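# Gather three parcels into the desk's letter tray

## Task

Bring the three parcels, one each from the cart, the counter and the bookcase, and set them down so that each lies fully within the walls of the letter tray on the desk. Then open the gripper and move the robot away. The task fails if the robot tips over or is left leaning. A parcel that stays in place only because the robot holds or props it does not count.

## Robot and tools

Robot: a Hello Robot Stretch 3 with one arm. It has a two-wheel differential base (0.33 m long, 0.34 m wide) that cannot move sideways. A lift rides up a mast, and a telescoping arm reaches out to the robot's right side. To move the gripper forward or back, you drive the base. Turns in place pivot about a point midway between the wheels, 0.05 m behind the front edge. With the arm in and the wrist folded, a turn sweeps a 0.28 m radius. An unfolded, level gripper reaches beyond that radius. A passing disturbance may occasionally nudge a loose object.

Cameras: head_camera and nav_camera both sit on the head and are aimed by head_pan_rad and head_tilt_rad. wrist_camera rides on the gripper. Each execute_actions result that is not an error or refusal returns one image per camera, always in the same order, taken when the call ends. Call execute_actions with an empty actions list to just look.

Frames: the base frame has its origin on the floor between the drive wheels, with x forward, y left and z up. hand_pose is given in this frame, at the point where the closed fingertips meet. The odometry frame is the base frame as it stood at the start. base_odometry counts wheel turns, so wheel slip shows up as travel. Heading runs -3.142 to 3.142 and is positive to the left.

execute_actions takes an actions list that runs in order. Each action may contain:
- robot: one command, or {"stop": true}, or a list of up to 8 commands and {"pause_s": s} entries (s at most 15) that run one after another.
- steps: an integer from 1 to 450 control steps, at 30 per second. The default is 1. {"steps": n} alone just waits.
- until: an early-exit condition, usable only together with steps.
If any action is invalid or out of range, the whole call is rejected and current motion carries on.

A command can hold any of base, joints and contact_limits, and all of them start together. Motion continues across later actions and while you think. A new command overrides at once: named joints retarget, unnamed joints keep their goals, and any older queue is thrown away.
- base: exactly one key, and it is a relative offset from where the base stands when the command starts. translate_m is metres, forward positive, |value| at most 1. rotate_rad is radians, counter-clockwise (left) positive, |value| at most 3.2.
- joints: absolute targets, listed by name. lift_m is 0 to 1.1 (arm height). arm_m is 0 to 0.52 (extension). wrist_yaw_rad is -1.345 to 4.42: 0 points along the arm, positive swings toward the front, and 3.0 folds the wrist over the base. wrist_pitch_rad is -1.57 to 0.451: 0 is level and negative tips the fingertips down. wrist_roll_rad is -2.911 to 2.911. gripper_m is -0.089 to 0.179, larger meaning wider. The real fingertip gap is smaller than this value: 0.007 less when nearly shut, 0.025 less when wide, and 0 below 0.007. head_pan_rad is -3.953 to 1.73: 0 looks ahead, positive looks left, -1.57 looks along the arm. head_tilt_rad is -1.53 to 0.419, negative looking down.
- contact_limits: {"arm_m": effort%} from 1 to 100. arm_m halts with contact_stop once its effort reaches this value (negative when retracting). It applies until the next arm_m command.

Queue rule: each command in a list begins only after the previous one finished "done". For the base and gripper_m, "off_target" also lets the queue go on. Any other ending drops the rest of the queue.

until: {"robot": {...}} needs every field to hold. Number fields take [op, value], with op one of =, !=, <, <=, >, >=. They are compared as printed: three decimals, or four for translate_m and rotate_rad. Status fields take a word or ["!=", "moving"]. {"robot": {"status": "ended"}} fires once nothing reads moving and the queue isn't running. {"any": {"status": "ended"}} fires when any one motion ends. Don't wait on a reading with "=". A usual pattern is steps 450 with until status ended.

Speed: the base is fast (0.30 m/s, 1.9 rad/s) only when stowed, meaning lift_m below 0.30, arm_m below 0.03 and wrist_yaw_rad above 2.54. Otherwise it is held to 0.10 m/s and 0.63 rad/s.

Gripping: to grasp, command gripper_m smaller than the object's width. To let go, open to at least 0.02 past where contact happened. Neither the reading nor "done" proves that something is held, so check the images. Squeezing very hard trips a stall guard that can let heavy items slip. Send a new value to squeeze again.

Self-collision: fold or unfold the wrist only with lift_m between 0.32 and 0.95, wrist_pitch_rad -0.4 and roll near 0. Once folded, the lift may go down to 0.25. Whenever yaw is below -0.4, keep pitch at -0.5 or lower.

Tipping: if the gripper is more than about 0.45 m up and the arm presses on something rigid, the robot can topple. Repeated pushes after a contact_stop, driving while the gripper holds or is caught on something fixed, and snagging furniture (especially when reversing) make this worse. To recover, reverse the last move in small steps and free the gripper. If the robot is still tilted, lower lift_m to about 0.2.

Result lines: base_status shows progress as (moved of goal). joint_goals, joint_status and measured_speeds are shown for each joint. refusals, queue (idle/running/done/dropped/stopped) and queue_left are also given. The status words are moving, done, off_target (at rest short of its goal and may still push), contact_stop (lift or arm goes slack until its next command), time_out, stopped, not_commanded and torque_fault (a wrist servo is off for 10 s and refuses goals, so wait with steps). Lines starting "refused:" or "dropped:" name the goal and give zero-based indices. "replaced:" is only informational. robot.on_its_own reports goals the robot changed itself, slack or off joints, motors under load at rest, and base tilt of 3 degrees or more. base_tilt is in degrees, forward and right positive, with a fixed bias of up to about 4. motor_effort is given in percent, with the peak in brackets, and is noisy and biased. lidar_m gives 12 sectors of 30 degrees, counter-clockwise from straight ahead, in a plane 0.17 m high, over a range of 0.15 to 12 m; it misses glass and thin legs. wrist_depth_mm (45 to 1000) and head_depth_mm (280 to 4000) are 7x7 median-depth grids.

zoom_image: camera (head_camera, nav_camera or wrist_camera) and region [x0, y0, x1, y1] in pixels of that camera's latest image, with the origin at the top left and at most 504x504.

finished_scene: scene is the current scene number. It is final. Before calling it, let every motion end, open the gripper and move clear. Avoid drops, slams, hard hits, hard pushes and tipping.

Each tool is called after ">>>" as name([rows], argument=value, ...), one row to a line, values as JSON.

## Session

>>> execute_actions(actions=[])

Scene clock: 0.00 s.
robot.base_odometry: x=+0.000 y=+0.000 heading=+0.000 (m, m, rad; robot's odometry frame)
robot.turned_by_wheels: +0.000 (rad since the last result)
robot.turned_by_imu: +0.000 (rad since the last result)
robot.base_tilt: forward=+2.5 right=-1.2 (deg)
robot.lidar_m: 1.98 1.85 1.49 1.91 1.79 1.82 2.04 1.59 1.74 2.48 1.96 2.01
robot.head_depth_mm: 1834 2737 2795 2794 2783 2790 2290 / 1831 2544 2589 2609 2624 2599 2255 / 1841 2339 2349 2390 2393 2372 2266 / 1854 2210 2159 2189 2186 2196 2136 / 1866 2035 2037 2070 2063 2046 2022 / 1850 1929 1924 1922 1927 1939 1938 / 1772 1801 1800 1810 1807 1808 1818
robot.base_status: not_commanded
robot.joint_positions: lift_m=+0.320 arm_m=+0.001 wrist_yaw_rad=+3.042 wrist_pitch_rad=-0.421 wrist_roll_rad=+0.003 gripper_m=+0.037 head_pan_rad=-0.014 head_tilt_rad=+0.008
robot.joint_goals: lift_m=+0.320 arm_m=+0.001 wrist_yaw_rad=+3.042 wrist_pitch_rad=-0.421 wrist_roll_rad=+0.003 gripper_m=+0.037 head_pan_rad=-0.014 head_tilt_rad=+0.008
robot.joint_status: lift_m=not_commanded arm_m=not_commanded wrist_yaw_rad=not_commanded wrist_pitch_rad=not_commanded wrist_roll_rad=not_commanded gripper_m=not_commanded head_pan_rad=not_commanded head_tilt_rad=not_commanded
robot.measured_speeds: translate_m=+0.000 rotate_rad=+0.000 lift_m=+0.000 arm_m=+0.000 wrist_yaw_rad=+0.000 wrist_pitch_rad=+0.000 wrist_roll_rad=+0.000 head_pan_rad=+0.000 head_tilt_rad=+0.000
robot: refusals=0 queue=idle queue_left=0
robot.motor_effort: left_wheel=+0 right_wheel=+0 lift_m=+43 arm_m=-1 wrist_yaw_rad=+0 wrist_pitch_rad=+8 wrist_roll_rad=+0 gripper_m=-1 head_pan_rad=+0 head_tilt_rad=+1 (%)
robot.hand_pose: x=+0.0010 y=+0.0773 z=+0.3323 quat_wxyz=(+0.182, +0.699, +0.113, +0.682) (m; robot's base frame)
robot.wrist_depth_mm: - - - - - - - / - - - - - - - / - - - - 998 969 965 / 818 808 782 791 775 768 753 / 660 655 - 632 648 626 621 / 552 550 - 546 506 531 520 / 476 496 - - 461 460 451
pictures: head_camera (sideways: a quarter turn clockwise sets it upright), nav_camera (sideways: a quarter turn counterclockwise sets it upright), wrist_camera
Images, in order (width x height): head_camera 896x504, nav_camera 672x504, wrist_camera 644x364.

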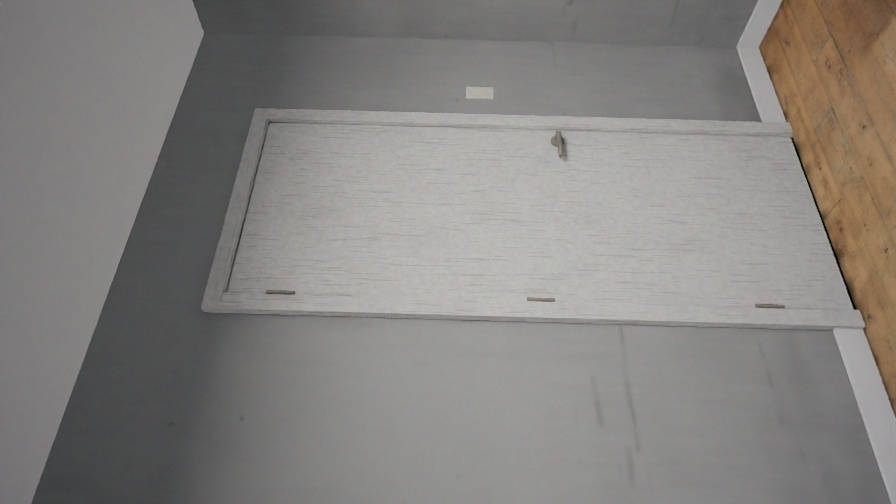

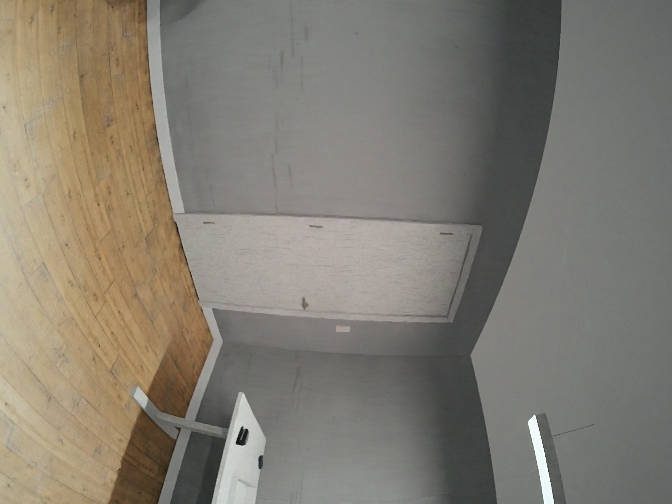

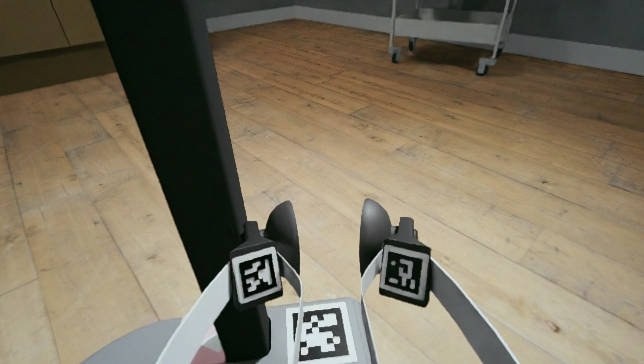

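>>> execute_actions([
  {"robot": {"joints": {"head_pan_rad": 1.57, "head_tilt_rad": -0.35}}, "steps": 150, "until": {"robot": {"status": "ended"}}},
])

Scene clock: 4.63 s.
robot.base_odometry: x=+0.000 y=+0.000 heading=+0.000 (m, m, rad; robot's odometry frame)
robot.turned_by_wheels: +0.000 (rad since the last result)
robot.turned_by_imu: +0.000 (rad since the last result)
robot.base_tilt: forward=+2.6 right=-1.2 (deg)
robot.lidar_m: 1.99 1.85 1.49 1.91 1.79 1.82 2.03 1.60 1.73 2.47 1.97 2.01
robot.head_depth_mm: 2053 2129 2216 2317 1993 1771 1455 / 2272 2405 2513 2651 2504 1831 1455 / 2578 2727 2879 3018 2512 1839 1446 / 2494 2666 2829 3042 2477 1826 1445 / 2348 2491 2658 2863 2487 1825 1441 / 2224 2335 2438 1963 2113 1819 1437 / 2099 2176 2256 1835 1955 1825 1442
robot.base_status: not_commanded
robot.joint_positions: lift_m=+0.320 arm_m=+0.001 wrist_yaw_rad=+3.042 wrist_pitch_rad=-0.421 wrist_roll_rad=+0.003 gripper_m=+0.037 head_pan_rad=+1.563 head_tilt_rad=-0.345
robot.joint_goals: lift_m=+0.320 arm_m=+0.001 wrist_yaw_rad=+3.042 wrist_pitch_rad=-0.421 wrist_roll_rad=+0.003 gripper_m=+0.037 head_pan_rad=+1.570 head_tilt_rad=-0.350
robot.joint_status: lift_m=not_commanded arm_m=not_commanded wrist_yaw_rad=not_commanded wrist_pitch_rad=not_commanded wrist_roll_rad=not_commanded gripper_m=not_commanded head_pan_rad=done head_tilt_rad=done
robot.measured_speeds: translate_m=+0.000 rotate_rad=+0.000 lift_m=+0.000 arm_m=+0.000 wrist_yaw_rad=+0.000 wrist_pitch_rad=+0.000 wrist_roll_rad=+0.000 head_pan_rad=+0.000 head_tilt_rad=+0.000
robot: refusals=0 queue=done queue_left=0
robot.motor_effort: left_wheel=+0(0) right_wheel=+0(1) lift_m=+43(43) arm_m=-1(0) wrist_yaw_rad=+0(0) wrist_pitch_rad=+8(9) wrist_roll_rad=+0(0) gripper_m=+0(0) head_pan_rad=+5(57) head_tilt_rad=-1(17) (%)
robot.hand_pose: x=+0.0010 y=+0.0773 z=+0.3323 quat_wxyz=(+0.182, +0.699, +0.113, +0.682) (m; robot's base frame)
robot.wrist_depth_mm: - - - - - - - / - - - - - - - / - - - - 989 992 948 / 815 808 794 782 768 756 752 / 660 654 - 639 652 627 616 / 557 557 - 546 507 527 524 / 479 496 - - 465 458 459
pictures: head_camera (sideways: a quarter turn clockwise sets it upright), nav_camera (sideways: a quarter turn counterclockwise sets it upright), wrist_camera
Images, in order (width x height): head_camera 896x504, nav_camera 672x504, wrist_camera 644x364.

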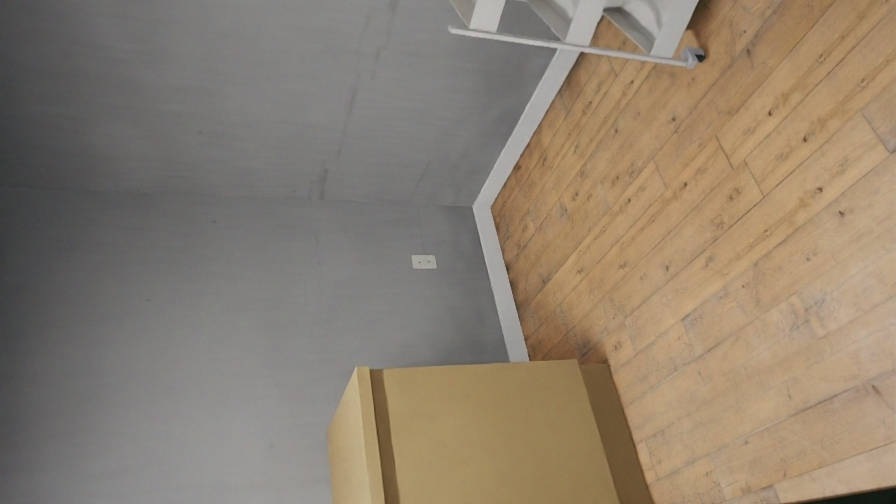

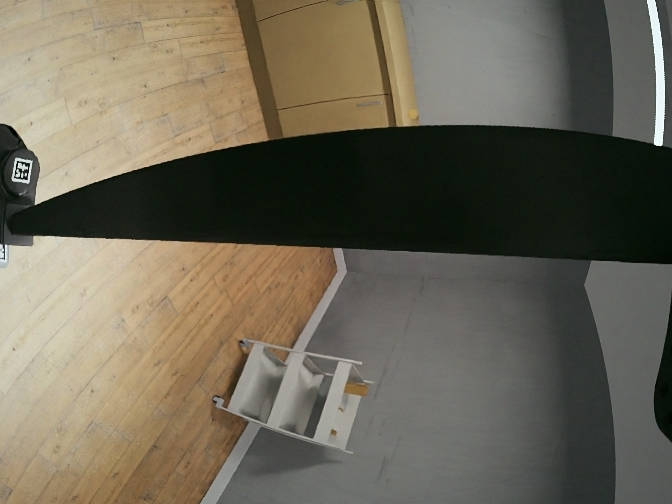

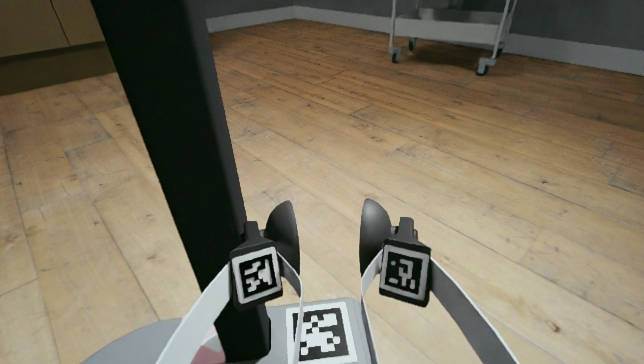

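>>> execute_actions([
  {"robot": {"joints": {"head_pan_rad": -1.57, "head_tilt_rad": -0.35}}, "steps": 200, "until": {"robot": {"status": "ended"}}},
])

Scene clock: 9.23 s.
robot.base_odometry: x=+0.000 y=+0.000 heading=+0.000 (m, m, rad; robot's odometry frame)
robot.turned_by_wheels: +0.000 (rad since the last result)
robot.turned_by_imu: +0.000 (rad since the last result)
robot.base_tilt: forward=+2.5 right=-1.1 (deg)
robot.lidar_m: 1.98 1.85 1.49 1.92 1.79 1.82 2.05 1.59 1.74 2.48 1.96 2.02
robot.head_depth_mm: 2129 2218 2323 2443 2420 1843 1450 / 2419 2511 2639 2799 2543 1839 1445 / 2560 2756 2930 3132 2523 1830 1454 / 2443 2593 2786 2978 2507 1829 1449 / 2275 2409 2582 2746 2503 1822 1448 / 2164 2296 2415 2559 2495 1820 1442 / 2039 2138 2272 2001 2225 1806 1441
robot.base_status: not_commanded
robot.joint_positions: lift_m=+0.320 arm_m=+0.001 wrist_yaw_rad=+3.042 wrist_pitch_rad=-0.421 wrist_roll_rad=+0.003 gripper_m=+0.037 head_pan_rad=-1.563 head_tilt_rad=-0.345
robot.joint_goals: lift_m=+0.320 arm_m=+0.001 wrist_yaw_rad=+3.042 wrist_pitch_rad=-0.421 wrist_roll_rad=+0.003 gripper_m=+0.037 head_pan_rad=-1.570 head_tilt_rad=-0.350
robot.joint_status: lift_m=not_commanded arm_m=not_commanded wrist_yaw_rad=not_commanded wrist_pitch_rad=not_commanded wrist_roll_rad=not_commanded gripper_m=not_commanded head_pan_rad=done head_tilt_rad=done
robot.measured_speeds: translate_m=+0.000 rotate_rad=+0.000 lift_m=+0.000 arm_m=+0.000 wrist_yaw_rad=+0.000 wrist_pitch_rad=+0.000 wrist_roll_rad=+0.000 head_pan_rad=+0.000 head_tilt_rad=+0.000
robot: refusals=0 queue=done queue_left=0
robot.motor_effort: left_wheel=+0(0) right_wheel=-1(0) lift_m=+43(43) arm_m=+0(0) wrist_yaw_rad=+0(0) wrist_pitch_rad=+8(8) wrist_roll_rad=+0(0) gripper_m=+0(0) head_pan_rad=-5(56) head_tilt_rad=-2(1) (%)
robot.hand_pose: x=+0.0010 y=+0.0773 z=+0.3323 quat_wxyz=(+0.182, +0.699, +0.113, +0.682) (m; robot's base frame)
robot.wrist_depth_mm: - - - - - - - / - - - - - - - / - - - - - 972 969 / 823 814 790 786 789 764 743 / 667 648 - 640 654 628 617 / 553 549 - 543 506 530 525 / 476 501 - - 465 459 455
pictures: head_camera (sideways: a quarter turn clockwise sets it upright), nav_camera (sideways: a quarter turn counterclockwise sets it upright), wrist_camera
Images, in order (width x height): head_camera 896x504, nav_camera 672x504, wrist_camera 644x364.

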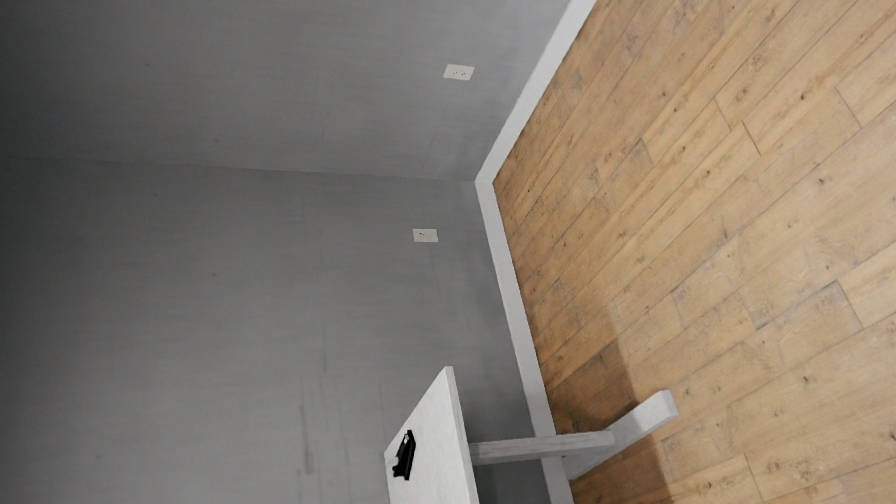

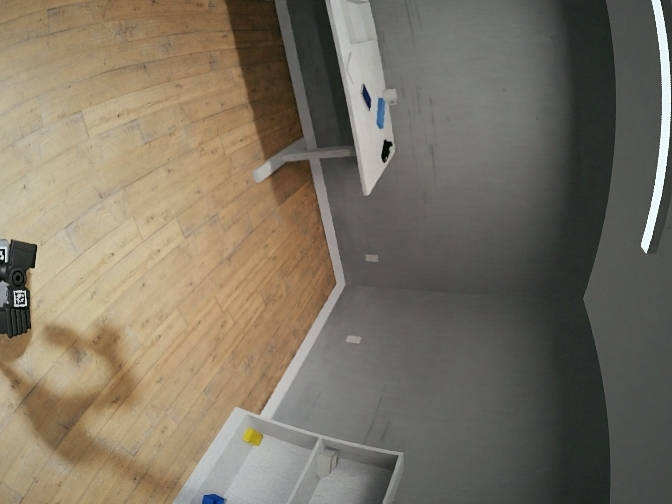

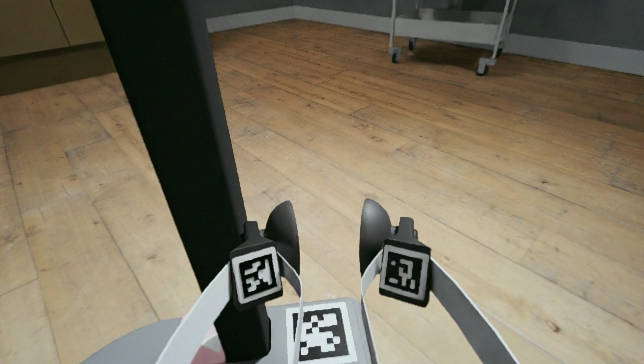

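>>> execute_actions([
  {"robot": {"joints": {"head_pan_rad": -2.4, "head_tilt_rad": -0.3, "lift_m": 0.28}}, "steps": 200, "until": {"robot": {"status": "ended"}}},
])

Scene clock: 19.80 s.
robot.base_odometry: x=+0.000 y=+0.000 heading=+0.000 (m, m, rad; robot's odometry frame)
robot.turned_by_wheels: +0.000 (rad since the last result)
robot.turned_by_imu: +0.000 (rad since the last result)
robot.base_tilt: forward=+2.6 right=-1.2 (deg)
robot.lidar_m: 1.98 1.85 1.49 1.91 1.80 1.82 2.03 1.59 1.74 2.47 1.96 2.02
robot.head_depth_mm: 1591 1694 1793 1890 2009 1923 1500 / 1629 1719 1794 1890 2017 1839 1489 / 1659 1743 1825 1915 2053 1875 1482 / 1686 1781 1880 1936 2109 1911 1498 / 1726 1828 1919 1977 2130 1908 1487 / 1757 1857 1950 2060 2235 1910 1487 / 1790 1903 2028 2151 2303 1900 1479
robot.base_status: not_commanded
robot.joint_positions: lift_m=+0.280 arm_m=+0.001 wrist_yaw_rad=+3.042 wrist_pitch_rad=-0.421 wrist_roll_rad=+0.003 gripper_m=+0.037 head_pan_rad=-2.393 head_tilt_rad=-0.310
robot.joint_goals: lift_m=+0.280 arm_m=+0.001 wrist_yaw_rad=+3.042 wrist_pitch_rad=-0.421 wrist_roll_rad=+0.003 gripper_m=+0.037 head_pan_rad=-2.400 head_tilt_rad=-0.300
robot.joint_status: lift_m=done arm_m=not_commanded wrist_yaw_rad=not_commanded wrist_pitch_rad=not_commanded wrist_roll_rad=not_commanded gripper_m=not_commanded head_pan_rad=done head_tilt_rad=done
robot.measured_speeds: translate_m=+0.000 rotate_rad=+0.000 lift_m=+0.000 arm_m=+0.000 wrist_yaw_rad=+0.000 wrist_pitch_rad=+0.000 wrist_roll_rad=+0.000 head_pan_rad=+0.000 head_tilt_rad=+0.000
robot: refusals=0 queue=done queue_left=0
robot.motor_effort: left_wheel=+0(0) right_wheel=+0(0) lift_m=+30(44) arm_m=-1(0) wrist_yaw_rad=-1(0) wrist_pitch_rad=+9(9) wrist_roll_rad=+0(0) gripper_m=-1(0) head_pan_rad=-5(56) head_tilt_rad=+3(7) (%)
robot.hand_pose: x=+0.0010 y=+0.0772 z=+0.2923 quat_wxyz=(+0.183, +0.699, +0.113, +0.682) (m; robot's base frame)
robot.wrist_depth_mm: - - - - - - - / - - - - - - - / 976 952 950 929 915 875 873 / 748 732 724 717 703 701 678 / 607 598 - 579 596 566 560 / 503 516 - - 461 484 479 / 446 - - - 426 419 414
pictures: head_camera (sideways: a quarter turn clockwise sets it upright), nav_camera (sideways: a quarter turn counterclockwise sets it upright), wrist_camera
Images, in order (width x height): head_camera 896x504, nav_camera 672x504, wrist_camera 644x364.

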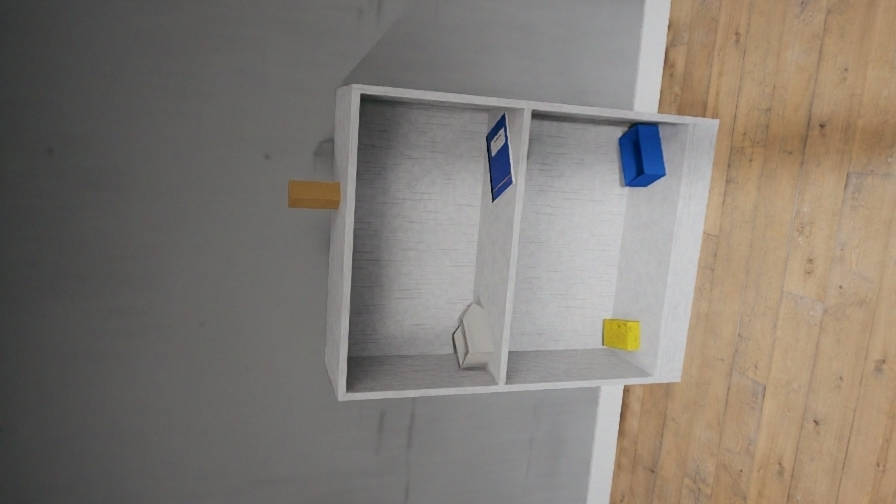

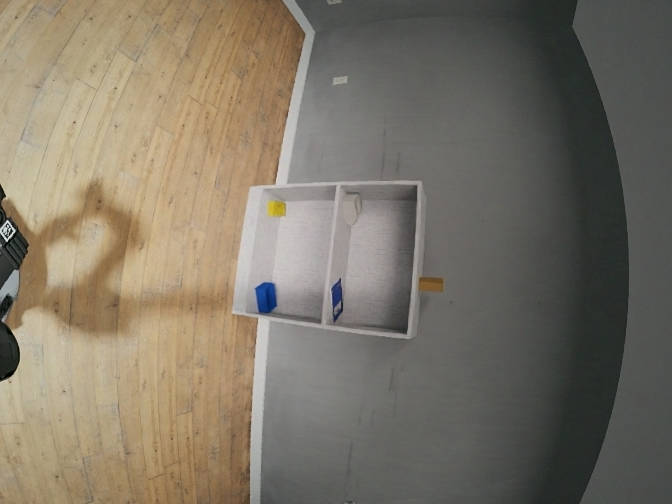

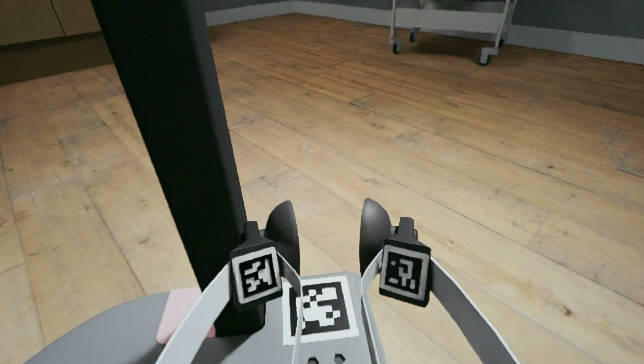

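>>> execute_actions(actions=[])

Scene clock: 37.03 s.
robot.base_odometry: x=+0.000 y=+0.000 heading=+0.000 (m, m, rad; robot's odometry frame)
robot.turned_by_wheels: +0.000 (rad since the last result)
robot.turned_by_imu: +0.000 (rad since the last result)
robot.base_tilt: forward=+2.5 right=-1.2 (deg)
robot.lidar_m: 1.98 1.86 1.49 1.91 1.79 1.82 2.05 1.60 1.74 2.48 1.96 2.02
robot.head_depth_mm: 1584 1680 1774 1903 2015 1916 1496 / 1629 1713 1797 1897 2031 1843 1494 / 1668 1747 1817 1907 2050 1863 1491 / 1673 1789 1878 1942 2112 1917 1485 / 1718 1829 1913 1961 2142 1895 1482 / 1752 1857 1951 2067 2233 1924 1483 / 1774 1904 2012 2165 2291 1888 1488
robot.base_status: not_commanded
robot.joint_positions: lift_m=+0.280 arm_m=+0.001 wrist_yaw_rad=+3.042 wrist_pitch_rad=-0.421 wrist_roll_rad=+0.003 gripper_m=+0.037 head_pan_rad=-2.393 head_tilt_rad=-0.310
robot.joint_goals: lift_m=+0.280 arm_m=+0.001 wrist_yaw_rad=+3.042 wrist_pitch_rad=-0.421 wrist_roll_rad=+0.003 gripper_m=+0.037 head_pan_rad=-2.400 head_tilt_rad=-0.300
robot.joint_status: lift_m=done arm_m=not_commanded wrist_yaw_rad=not_commanded wrist_pitch_rad=not_commanded wrist_roll_rad=not_commanded gripper_m=not_commanded head_pan_rad=done head_tilt_rad=done
robot.measured_speeds: translate_m=+0.000 rotate_rad=+0.000 lift_m=+0.000 arm_m=+0.000 wrist_yaw_rad=+0.000 wrist_pitch_rad=+0.000 wrist_roll_rad=+0.000 head_pan_rad=+0.000 head_tilt_rad=+0.000
robot: refusals=0 queue=done queue_left=0
robot.motor_effort: left_wheel=+0(0) right_wheel=+0(1) lift_m=+30(30) arm_m=-1(0) wrist_yaw_rad=+0(1) wrist_pitch_rad=+9(9) wrist_roll_rad=+0(0) gripper_m=-1(1) head_pan_rad=-4(4) head_tilt_rad=+4(3) (%)
robot.hand_pose: x=+0.0010 y=+0.0772 z=+0.2923 quat_wxyz=(+0.183, +0.699, +0.113, +0.682) (m; robot's base frame)
robot.wrist_depth_mm: - - - - - - - / - - - - - - - / 993 956 930 911 915 885 873 / 747 728 720 717 705 701 686 / 609 597 - 584 601 563 563 / 503 521 - - 461 481 476 / 450 - - - 421 413 413
pictures: head_camera (sideways: a quarter turn clockwise sets it upright), nav_camera (sideways: a quarter turn counterclockwise sets it upright), wrist_camera
Images, in order (width x height): head_camera 896x504, nav_camera 672x504, wrist_camera 644x364.

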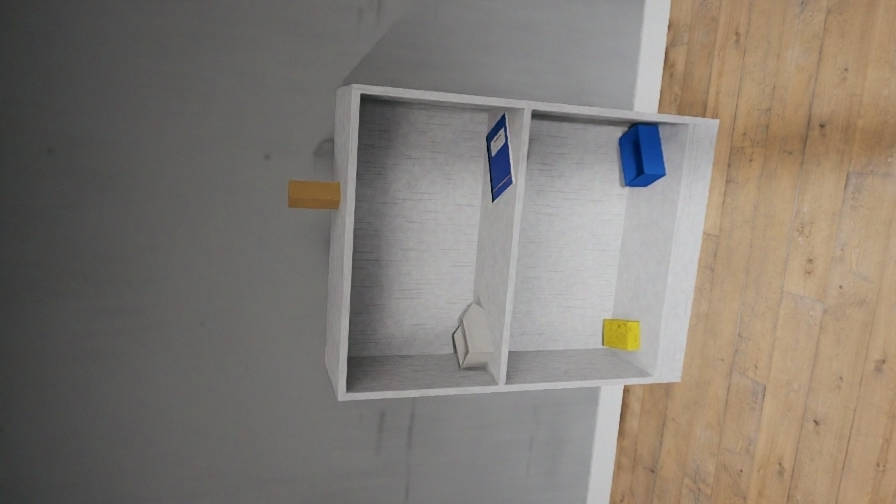

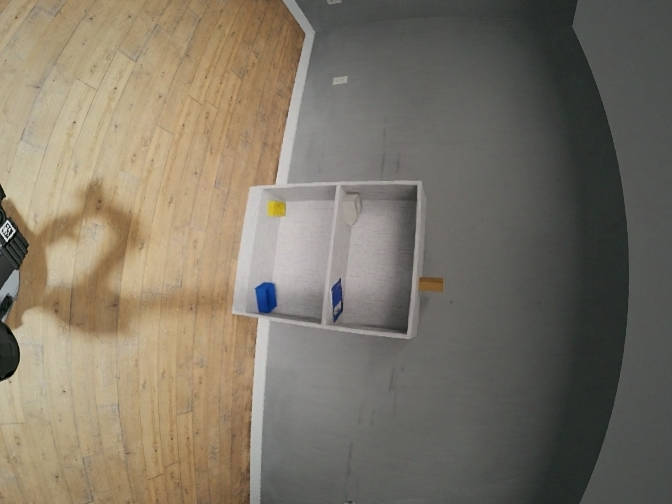

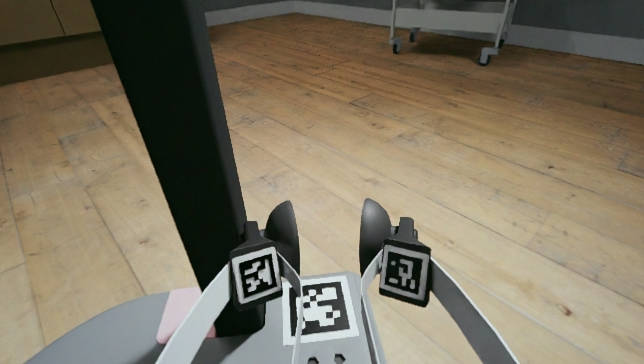

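>>> execute_actions([
  {"robot": [{"base": {"rotate_rad": -2.43}, "joints": {"head_pan_rad": -1.57, "head_tilt_rad": -0.2}}, {"base": {"translate_m": 1.0}}, {"base": {"rotate_rad": 1.415}}], "steps": 450, "until": {"robot": {"status": "ended"}}},
])

Scene clock: 68.33 s.
robot.base_odometry: x=-0.757 y=-0.653 heading=-1.015 (m, m, rad; robot's odometry frame)
robot.turned_by_wheels: -1.015 (rad since the last result)
robot.turned_by_imu: -1.000 (rad since the last result)
robot.base_tilt: forward=+2.6 right=-1.1 (deg)
robot.lidar_m: 2.26 1.89 2.49 2.85 2.91 1.99 1.89 1.38 0.63 0.63 0.87 0.84
robot.head_depth_mm: 791 822 860 897 930 979 1038 / 789 824 858 892 679 734 721 / 788 822 856 883 715 922 863 / 786 820 853 887 712 923 861 / 784 816 852 702 703 924 871 / 780 816 850 881 703 925 869 / 784 815 848 878 697 923 868
robot.base_status: done (rotate_rad +1.4149 of +1.4150)
robot.joint_positions: lift_m=+0.280 arm_m=+0.001 wrist_yaw_rad=+3.042 wrist_pitch_rad=-0.422 wrist_roll_rad=+0.003 gripper_m=+0.037 head_pan_rad=-1.577 head_tilt_rad=-0.210
robot.joint_goals: lift_m=+0.280 arm_m=+0.001 wrist_yaw_rad=+3.042 wrist_pitch_rad=-0.422 wrist_roll_rad=+0.003 gripper_m=+0.037 head_pan_rad=-1.570 head_tilt_rad=-0.200
robot.joint_status: lift_m=done arm_m=not_commanded wrist_yaw_rad=not_commanded wrist_pitch_rad=not_commanded wrist_roll_rad=not_commanded gripper_m=not_commanded head_pan_rad=done head_tilt_rad=done
robot.measured_speeds: translate_m=+0.000 rotate_rad=+0.000 lift_m=+0.000 arm_m=+0.000 wrist_yaw_rad=+0.000 wrist_pitch_rad=+0.000 wrist_roll_rad=+0.000 head_pan_rad=+0.000 head_tilt_rad=+0.000
robot: refusals=0 queue=done queue_left=0
robot.motor_effort: left_wheel=-2(16) right_wheel=+0(6) lift_m=+30(30) arm_m=-1(1) wrist_yaw_rad=+0(0) wrist_pitch_rad=+9(9) wrist_roll_rad=+0(0) gripper_m=+0(1) head_pan_rad=+5(55) head_tilt_rad=+3(10) (%)
robot.hand_pose: x=+0.0010 y=+0.0772 z=+0.2923 quat_wxyz=(+0.183, +0.699, +0.113, +0.682) (m; robot's base frame)
robot.wrist_depth_mm: - - - - - - - / - - - - - - - / 987 966 947 923 917 887 864 / 751 725 729 718 691 703 680 / 594 593 - 577 596 573 564 / 508 514 - - 464 487 481 / 450 - - - 425 420 415
pictures: head_camera (sideways: a quarter turn clockwise sets it upright), nav_camera (sideways: a quarter turn counterclockwise sets it upright), wrist_camera
Images, in order (width x height): head_camera 896x504, nav_camera 672x504, wrist_camera 644x364.

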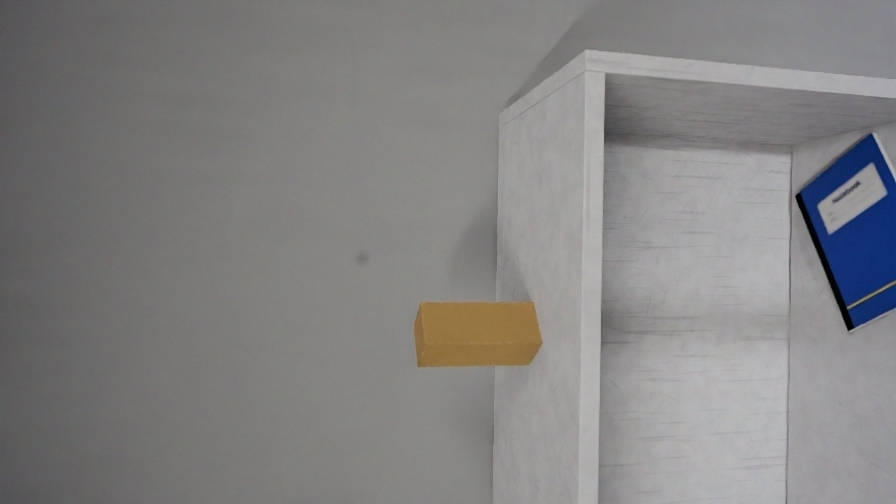

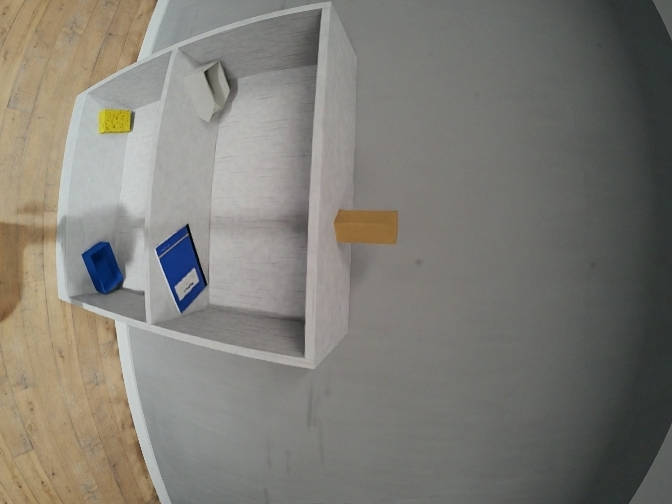

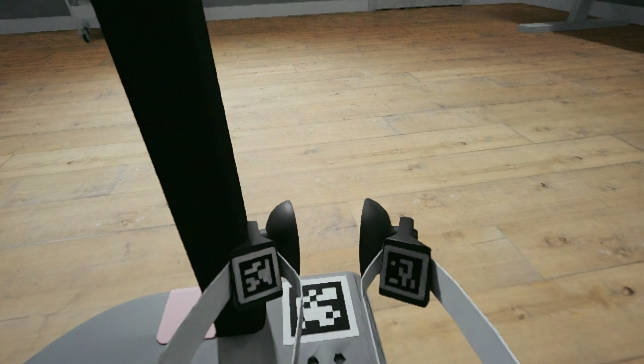

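>>> execute_actions([
  {"robot": {"joints": {"lift_m": 1.1}}, "steps": 120, "until": {"robot": {"lift_m": [">", 0.36]}}},
  {"robot": {"joints": {"wrist_yaw_rad": 0.0, "gripper_m": 0.12}, "base": {"translate_m": 0.1}}, "steps": 450, "until": {"robot": {"status": "ended"}}},
])

Scene clock: 89.53 s.
robot.base_odometry: x=-0.705 y=-0.738 heading=-1.015 (m, m, rad; robot's odometry frame)
robot.turned_by_wheels: +0.000 (rad since the last result)
robot.turned_by_imu: +0.001 (rad since the last result)
robot.base_tilt: forward=+2.5 right=-1.2 (deg)
robot.lidar_m: 2.16 1.79 2.43 2.86 2.92 2.09 1.98 1.37 0.66 0.68 0.77 1.21
robot.head_depth_mm: 784 819 845 - - - - / 785 815 839 - - - - / 783 814 844 - - - - / 781 810 845 842 708 903 859 / 782 811 846 878 703 925 871 / 776 811 845 876 702 919 866 / 777 810 843 876 696 918 863
robot.base_status: done (translate_m +0.1000 of +0.1000)
robot.joint_positions: lift_m=+1.100 arm_m=+0.001 wrist_yaw_rad=+0.002 wrist_pitch_rad=-0.422 wrist_roll_rad=+0.003 gripper_m=+0.120 head_pan_rad=-1.577 head_tilt_rad=-0.210
robot.joint_goals: lift_m=+1.100 arm_m=+0.001 wrist_yaw_rad=+0.000 wrist_pitch_rad=-0.422 wrist_roll_rad=+0.003 gripper_m=+0.120 head_pan_rad=-1.570 head_tilt_rad=-0.200
robot.joint_status: lift_m=done arm_m=not_commanded wrist_yaw_rad=done wrist_pitch_rad=not_commanded wrist_roll_rad=not_commanded gripper_m=done head_pan_rad=done head_tilt_rad=done
robot.measured_speeds: translate_m=+0.000 rotate_rad=+0.000 lift_m=+0.000 arm_m=+0.000 wrist_yaw_rad=+0.000 wrist_pitch_rad=+0.000 wrist_roll_rad=+0.000 head_pan_rad=+0.000 head_tilt_rad=+0.000
robot: refusals=0 queue=done queue_left=0
robot.motor_effort: left_wheel=-3(5) right_wheel=+1(3) lift_m=+55(59) arm_m=+0(0) wrist_yaw_rad=-3(4) wrist_pitch_rad=+9(9) wrist_roll_rad=+0(0) gripper_m=+0(86) head_pan_rad=+4(5) head_tilt_rad=+3(3) (%)
robot.hand_pose: x=-0.0210 y=-0.3696 z=+1.1114 quat_wxyz=(+0.691, +0.149, -0.692, -0.148) (m; robot's base frame)
robot.wrist_depth_mm: 572 576 586 591 618 632 639 / 579 566 550 474 522 683 705 / 402 392 407 404 425 432 776 / 665 718 729 753 734 833 885 / 650 779 807 828 803 974 993 / 645 721 741 736 719 - - / 633 656 666 669 702 - -
pictures: head_camera (sideways: a quarter turn clockwise sets it upright), nav_camera (sideways: a quarter turn counterclockwise sets it upright), wrist_camera
Images, in order (width x height): head_camera 896x504, nav_camera 672x504, wrist_camera 644x364.

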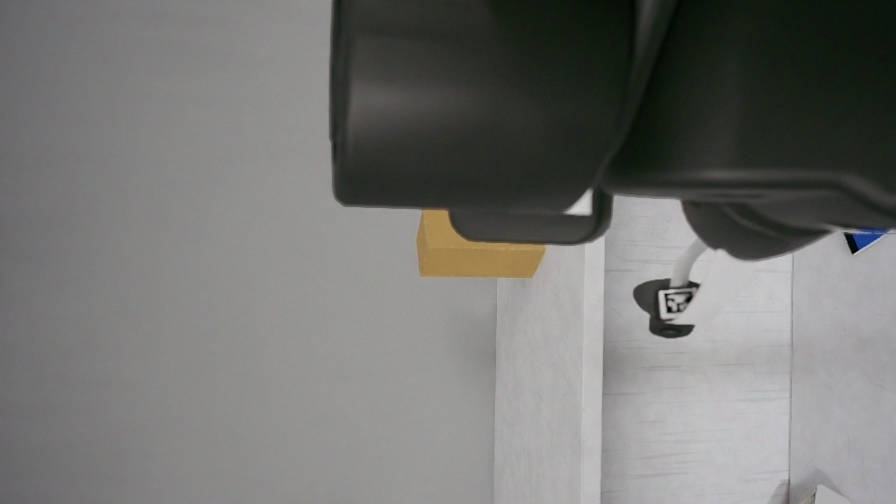

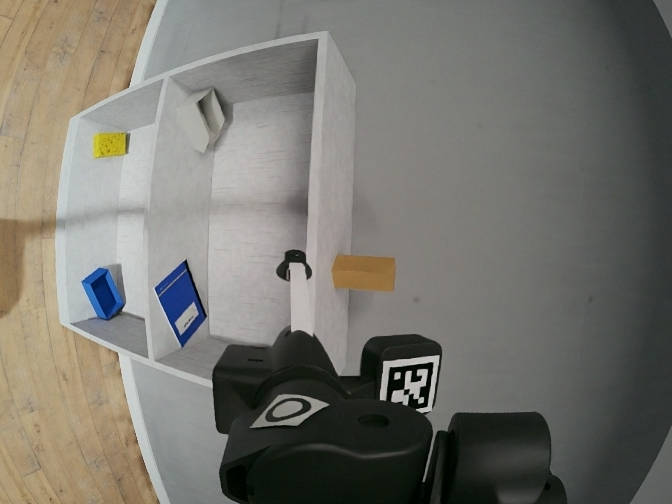

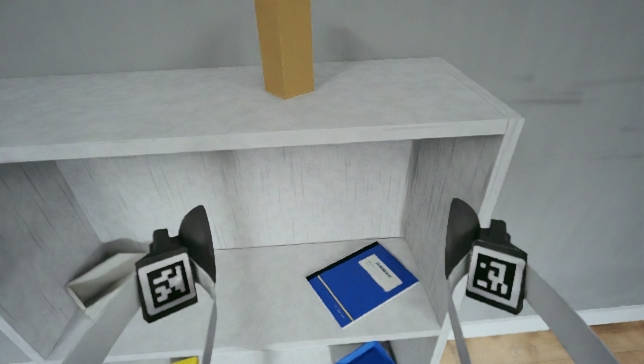

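>>> execute_actions([
  {"robot": {"joints": {"arm_m": 0.2, "wrist_yaw_rad": 0.15}}, "steps": 450, "until": {"robot": {"status": "ended"}}},
])

Scene clock: 102.83 s.
robot.base_odometry: x=-0.705 y=-0.738 heading=-1.015 (m, m, rad; robot's odometry frame)
robot.turned_by_wheels: +0.000 (rad since the last result)
robot.turned_by_imu: +0.000 (rad since the last result)
robot.base_tilt: forward=+2.6 right=-1.2 (deg)
robot.lidar_m: 2.17 1.79 2.42 2.86 2.92 2.09 1.99 1.37 0.66 0.68 0.77 1.21
robot.head_depth_mm: 783 819 - - 683 784 775 / 783 816 - - 666 919 866 / 783 814 839 - 889 917 867 / 784 811 846 701 771 915 873 / 780 808 848 876 735 918 868 / 777 809 842 875 700 915 868 / 777 809 841 873 695 918 865
robot.base_status: done (translate_m +0.1000 of +0.1000)
robot.joint_positions: lift_m=+1.100 arm_m=+0.200 wrist_yaw_rad=+0.149 wrist_pitch_rad=-0.422 wrist_roll_rad=+0.003 gripper_m=+0.120 head_pan_rad=-1.577 head_tilt_rad=-0.210
robot.joint_goals: lift_m=+1.100 arm_m=+0.200 wrist_yaw_rad=+0.150 wrist_pitch_rad=-0.422 wrist_roll_rad=+0.003 gripper_m=+0.120 head_pan_rad=-1.570 head_tilt_rad=-0.200
robot.joint_status: lift_m=done arm_m=done wrist_yaw_rad=done wrist_pitch_rad=not_commanded wrist_roll_rad=not_commanded gripper_m=done head_pan_rad=done head_tilt_rad=done
robot.measured_speeds: translate_m=+0.000 rotate_rad=+0.000 lift_m=+0.000 arm_m=+0.000 wrist_yaw_rad=+0.000 wrist_pitch_rad=+0.000 wrist_roll_rad=+0.000 head_pan_rad=+0.000 head_tilt_rad=+0.000
robot: refusals=0 queue=done queue_left=0
robot.motor_effort: left_wheel=-3(3) right_wheel=+1(1) lift_m=+56(55) arm_m=+3(5) wrist_yaw_rad=+0(2) wrist_pitch_rad=+9(9) wrist_roll_rad=+0(0) gripper_m=+0(1) head_pan_rad=+4(4) head_tilt_rad=+3(4) (%)
robot.hand_pose: x=+0.0117 y=-0.5661 z=+1.1114 quat_wxyz=(+0.700, +0.199, -0.679, -0.097) (m; robot's base frame)
robot.wrist_depth_mm: 441 434 431 248 411 409 400 / 483 479 476 267 452 446 436 / 399 392 385 294 371 366 466 / 307 301 297 293 291 285 281 / 247 251 241 240 236 242 232 / 558 683 674 648 637 - 213 / 558 613 645 640 627 503 292
pictures: head_camera (sideways: a quarter turn clockwise sets it upright), nav_camera (sideways: a quarter turn counterclockwise sets it upright), wrist_camera
Images, in order (width x height): head_camera 896x504, nav_camera 672x504, wrist_camera 644x364.

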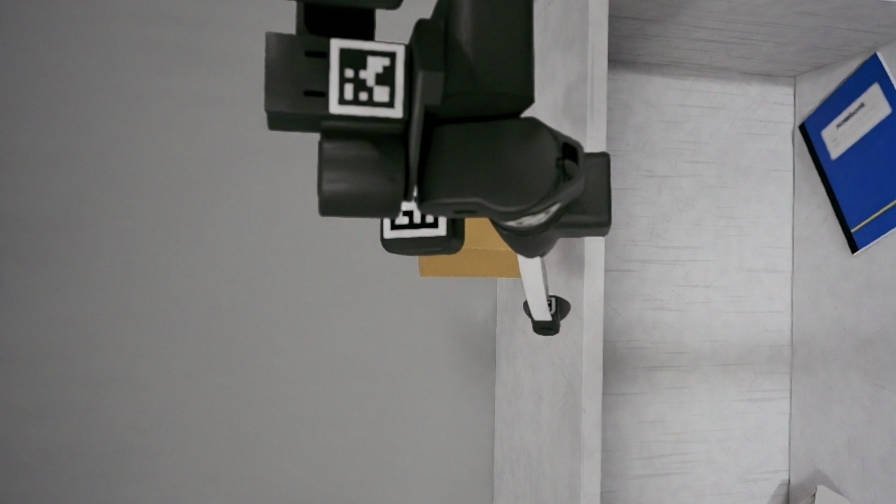

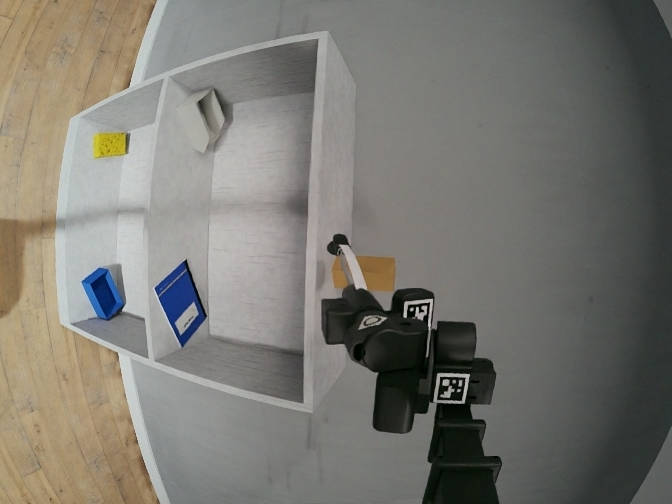

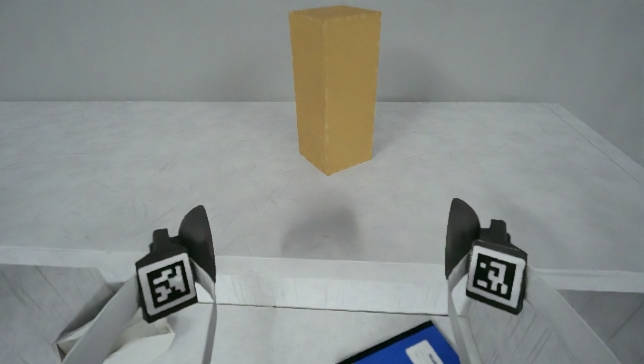

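>>> execute_actions([
  {"robot": [{"base": {"translate_m": -0.175}, "joints": {"wrist_yaw_rad": 0.82, "gripper_m": 0.14}}, {"joints": {"arm_m": 0.40}}], "steps": 450, "until": {"robot": {"status": "ended"}}},
])

Scene clock: 127.90 s.
robot.base_odometry: x=-0.797 y=-0.589 heading=-1.015 (m, m, rad; robot's odometry frame)
robot.turned_by_wheels: +0.000 (rad since the last result)
robot.turned_by_imu: +0.000 (rad since the last result)
robot.base_tilt: forward=+2.5 right=-1.1 (deg)
robot.lidar_m: 2.34 1.95 2.54 2.84 2.45 1.91 1.81 1.39 0.97 0.61 0.89 0.90
robot.head_depth_mm: 793 829 853 899 941 991 1039 / 794 826 850 906 934 986 1037 / 792 827 851 909 685 799 771 / 790 822 857 - 710 933 863 / 789 823 853 884 704 927 857 / 792 818 855 706 697 926 867 / 787 819 852 886 695 927 866
robot.base_status: done (translate_m -0.1750 of -0.1750)
robot.joint_positions: lift_m=+1.100 arm_m=+0.400 wrist_yaw_rad=+0.819 wrist_pitch_rad=-0.422 wrist_roll_rad=+0.003 gripper_m=+0.140 head_pan_rad=-1.577 head_tilt_rad=-0.210
robot.joint_goals: lift_m=+1.100 arm_m=+0.400 wrist_yaw_rad=+0.820 wrist_pitch_rad=-0.422 wrist_roll_rad=+0.003 gripper_m=+0.140 head_pan_rad=-1.570 head_tilt_rad=-0.200
robot.joint_status: lift_m=done arm_m=done wrist_yaw_rad=done wrist_pitch_rad=not_commanded wrist_roll_rad=not_commanded gripper_m=done head_pan_rad=done head_tilt_rad=done
robot.measured_speeds: translate_m=+0.000 rotate_rad=+0.000 lift_m=+0.000 arm_m=+0.000 wrist_yaw_rad=+0.000 wrist_pitch_rad=+0.000 wrist_roll_rad=+0.000 head_pan_rad=+0.000 head_tilt_rad=+0.000
robot: refusals=0 queue=done queue_left=0
robot.motor_effort: left_wheel=-2(10) right_wheel=+1(2) lift_m=+56(55) arm_m=+2(2) wrist_yaw_rad=+1(2) wrist_pitch_rad=+9(9) wrist_roll_rad=+0(0) gripper_m=-1(78) head_pan_rad=+4(5) head_tilt_rad=+3(2) (%)
robot.hand_pose: x=+0.1420 y=-0.6977 z=+1.1114 quat_wxyz=(+0.693, +0.411, -0.576, +0.139) (m; robot's base frame)
robot.wrist_depth_mm: - 691 484 349 303 253 218 / - 560 472 159 323 270 231 / 397 393 349 176 346 288 243 / 319 301 284 196 288 290 258 / - 255 242 220 236 241 231 / - - 204 202 200 193 198 / - 177 176 175 173 172 171
pictures: head_camera (sideways: a quarter turn clockwise sets it upright), nav_camera (sideways: a quarter turn counterclockwise sets it upright), wrist_camera
Images, in order (width x height): head_camera 896x504, nav_camera 672x504, wrist_camera 644x364.

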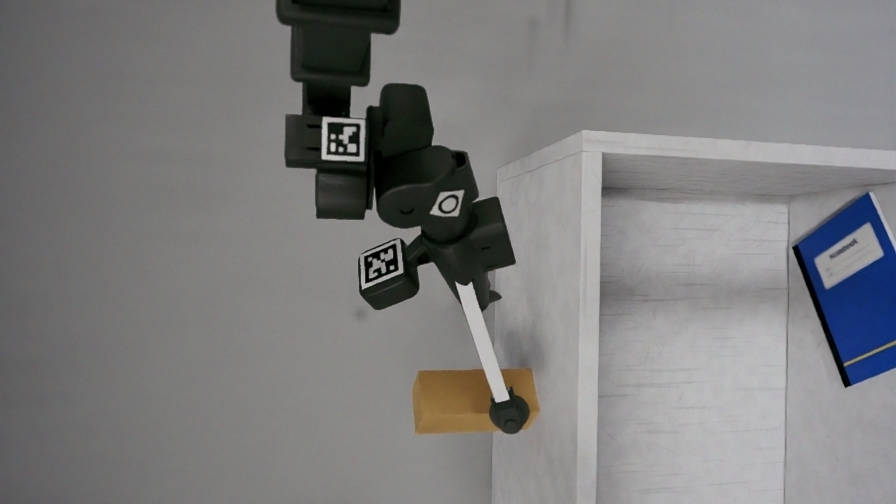

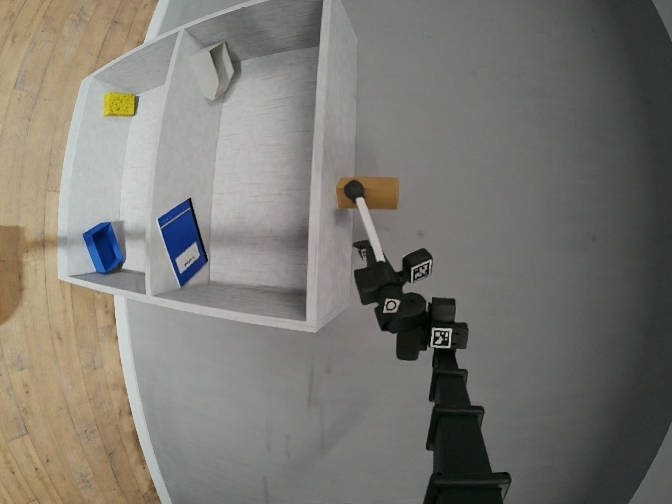

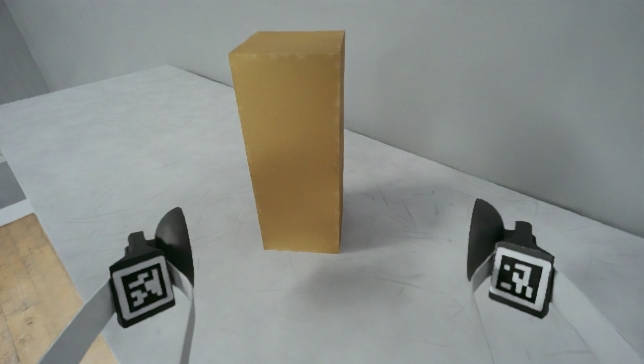

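>>> execute_actions([
  {"robot": [{"base": {"translate_m": 0.072}, "joints": {"arm_m": 0.448}}, {"joints": {"gripper_m": 0.035}}], "steps": 450, "until": {"robot": {"status": "ended"}}},
])

Scene clock: 143.63 s.
robot.base_odometry: x=-0.759 y=-0.651 heading=-1.015 (m, m, rad; robot's odometry frame)
robot.turned_by_wheels: +0.000 (rad since the last result)
robot.turned_by_imu: +0.000 (rad since the last result)
robot.base_tilt: forward=+2.5 right=-1.2 (deg)
robot.lidar_m: 2.27 1.89 2.50 2.84 2.91 1.99 1.88 1.38 0.96 0.63 0.87 0.84
robot.head_depth_mm: 791 825 844 896 930 985 1035 / 788 822 846 895 666 724 713 / 788 822 843 899 714 924 866 / 788 822 850 846 708 922 865 / 786 816 852 706 701 921 872 / 785 816 849 877 703 920 867 / 782 815 850 882 695 926 863
robot.base_status: done (translate_m +0.0720 of +0.0720)
robot.joint_positions: lift_m=+1.100 arm_m=+0.448 wrist_yaw_rad=+0.820 wrist_pitch_rad=-0.422 wrist_roll_rad=+0.003 gripper_m=+0.036 head_pan_rad=-1.577 head_tilt_rad=-0.210
robot.joint_goals: lift_m=+1.100 arm_m=+0.448 wrist_yaw_rad=+0.820 wrist_pitch_rad=-0.422 wrist_roll_rad=+0.003 gripper_m=+0.035 head_pan_rad=-1.570 head_tilt_rad=-0.200
robot.joint_status: lift_m=done arm_m=done wrist_yaw_rad=done wrist_pitch_rad=not_commanded wrist_roll_rad=not_commanded gripper_m=done head_pan_rad=done head_tilt_rad=done
robot.measured_speeds: translate_m=+0.000 rotate_rad=+0.000 lift_m=+0.000 arm_m=+0.000 wrist_yaw_rad=+0.000 wrist_pitch_rad=+0.000 wrist_roll_rad=+0.000 head_pan_rad=+0.000 head_tilt_rad=+0.000
robot: refusals=0 queue=done queue_left=0
robot.motor_effort: left_wheel=-2(4) right_wheel=+0(4) lift_m=+56(56) arm_m=+3(0) wrist_yaw_rad=+0(1) wrist_pitch_rad=+9(8) wrist_roll_rad=+0(0) gripper_m=-29(94) head_pan_rad=+4(5) head_tilt_rad=+3(4) (%)
robot.hand_pose: x=+0.1422 y=-0.7456 z=+1.1114 quat_wxyz=(+0.693, +0.412, -0.576, +0.139) (m; robot's base frame)
robot.wrist_depth_mm: - 574 397 306 248 209 180 / - 594 448 120 253 222 190 / 400 390 98 85 89 237 200 / 305 302 272 88 89 255 212 / 246 245 105 100 97 242 226 / 207 207 118 114 114 198 196 / 178 178 172 132 168 172 170
pictures: head_camera (sideways: a quarter turn clockwise sets it upright), nav_camera (sideways: a quarter turn counterclockwise sets it upright), wrist_camera
Images, in order (width x height): head_camera 896x504, nav_camera 672x504, wrist_camera 644x364.

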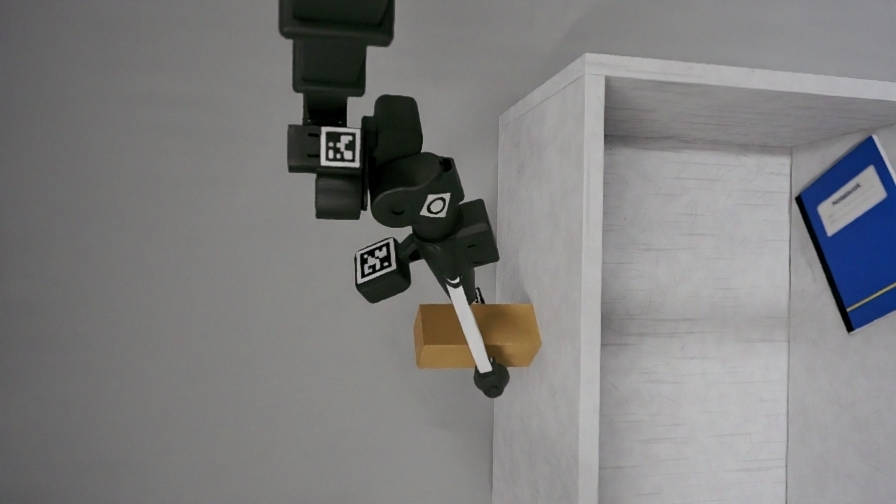

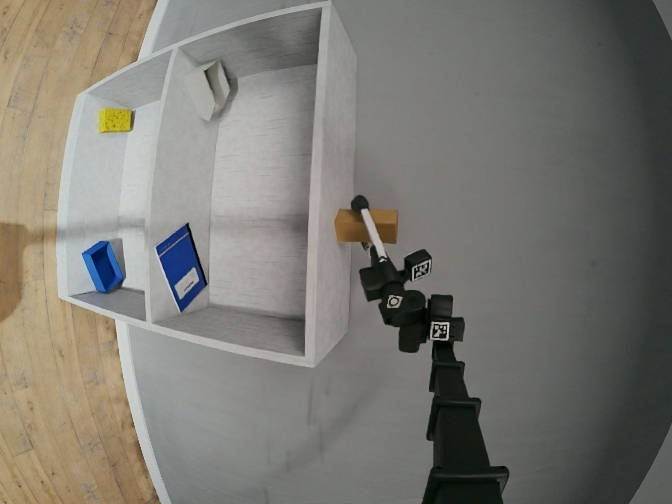

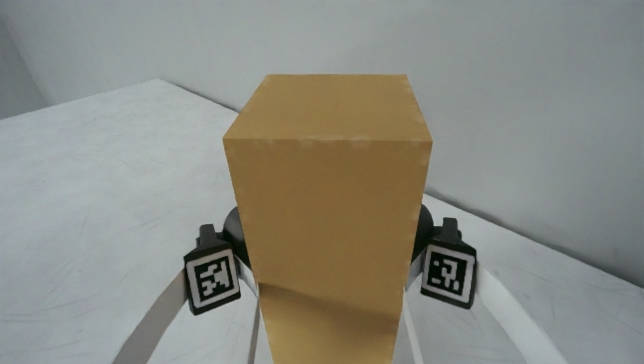

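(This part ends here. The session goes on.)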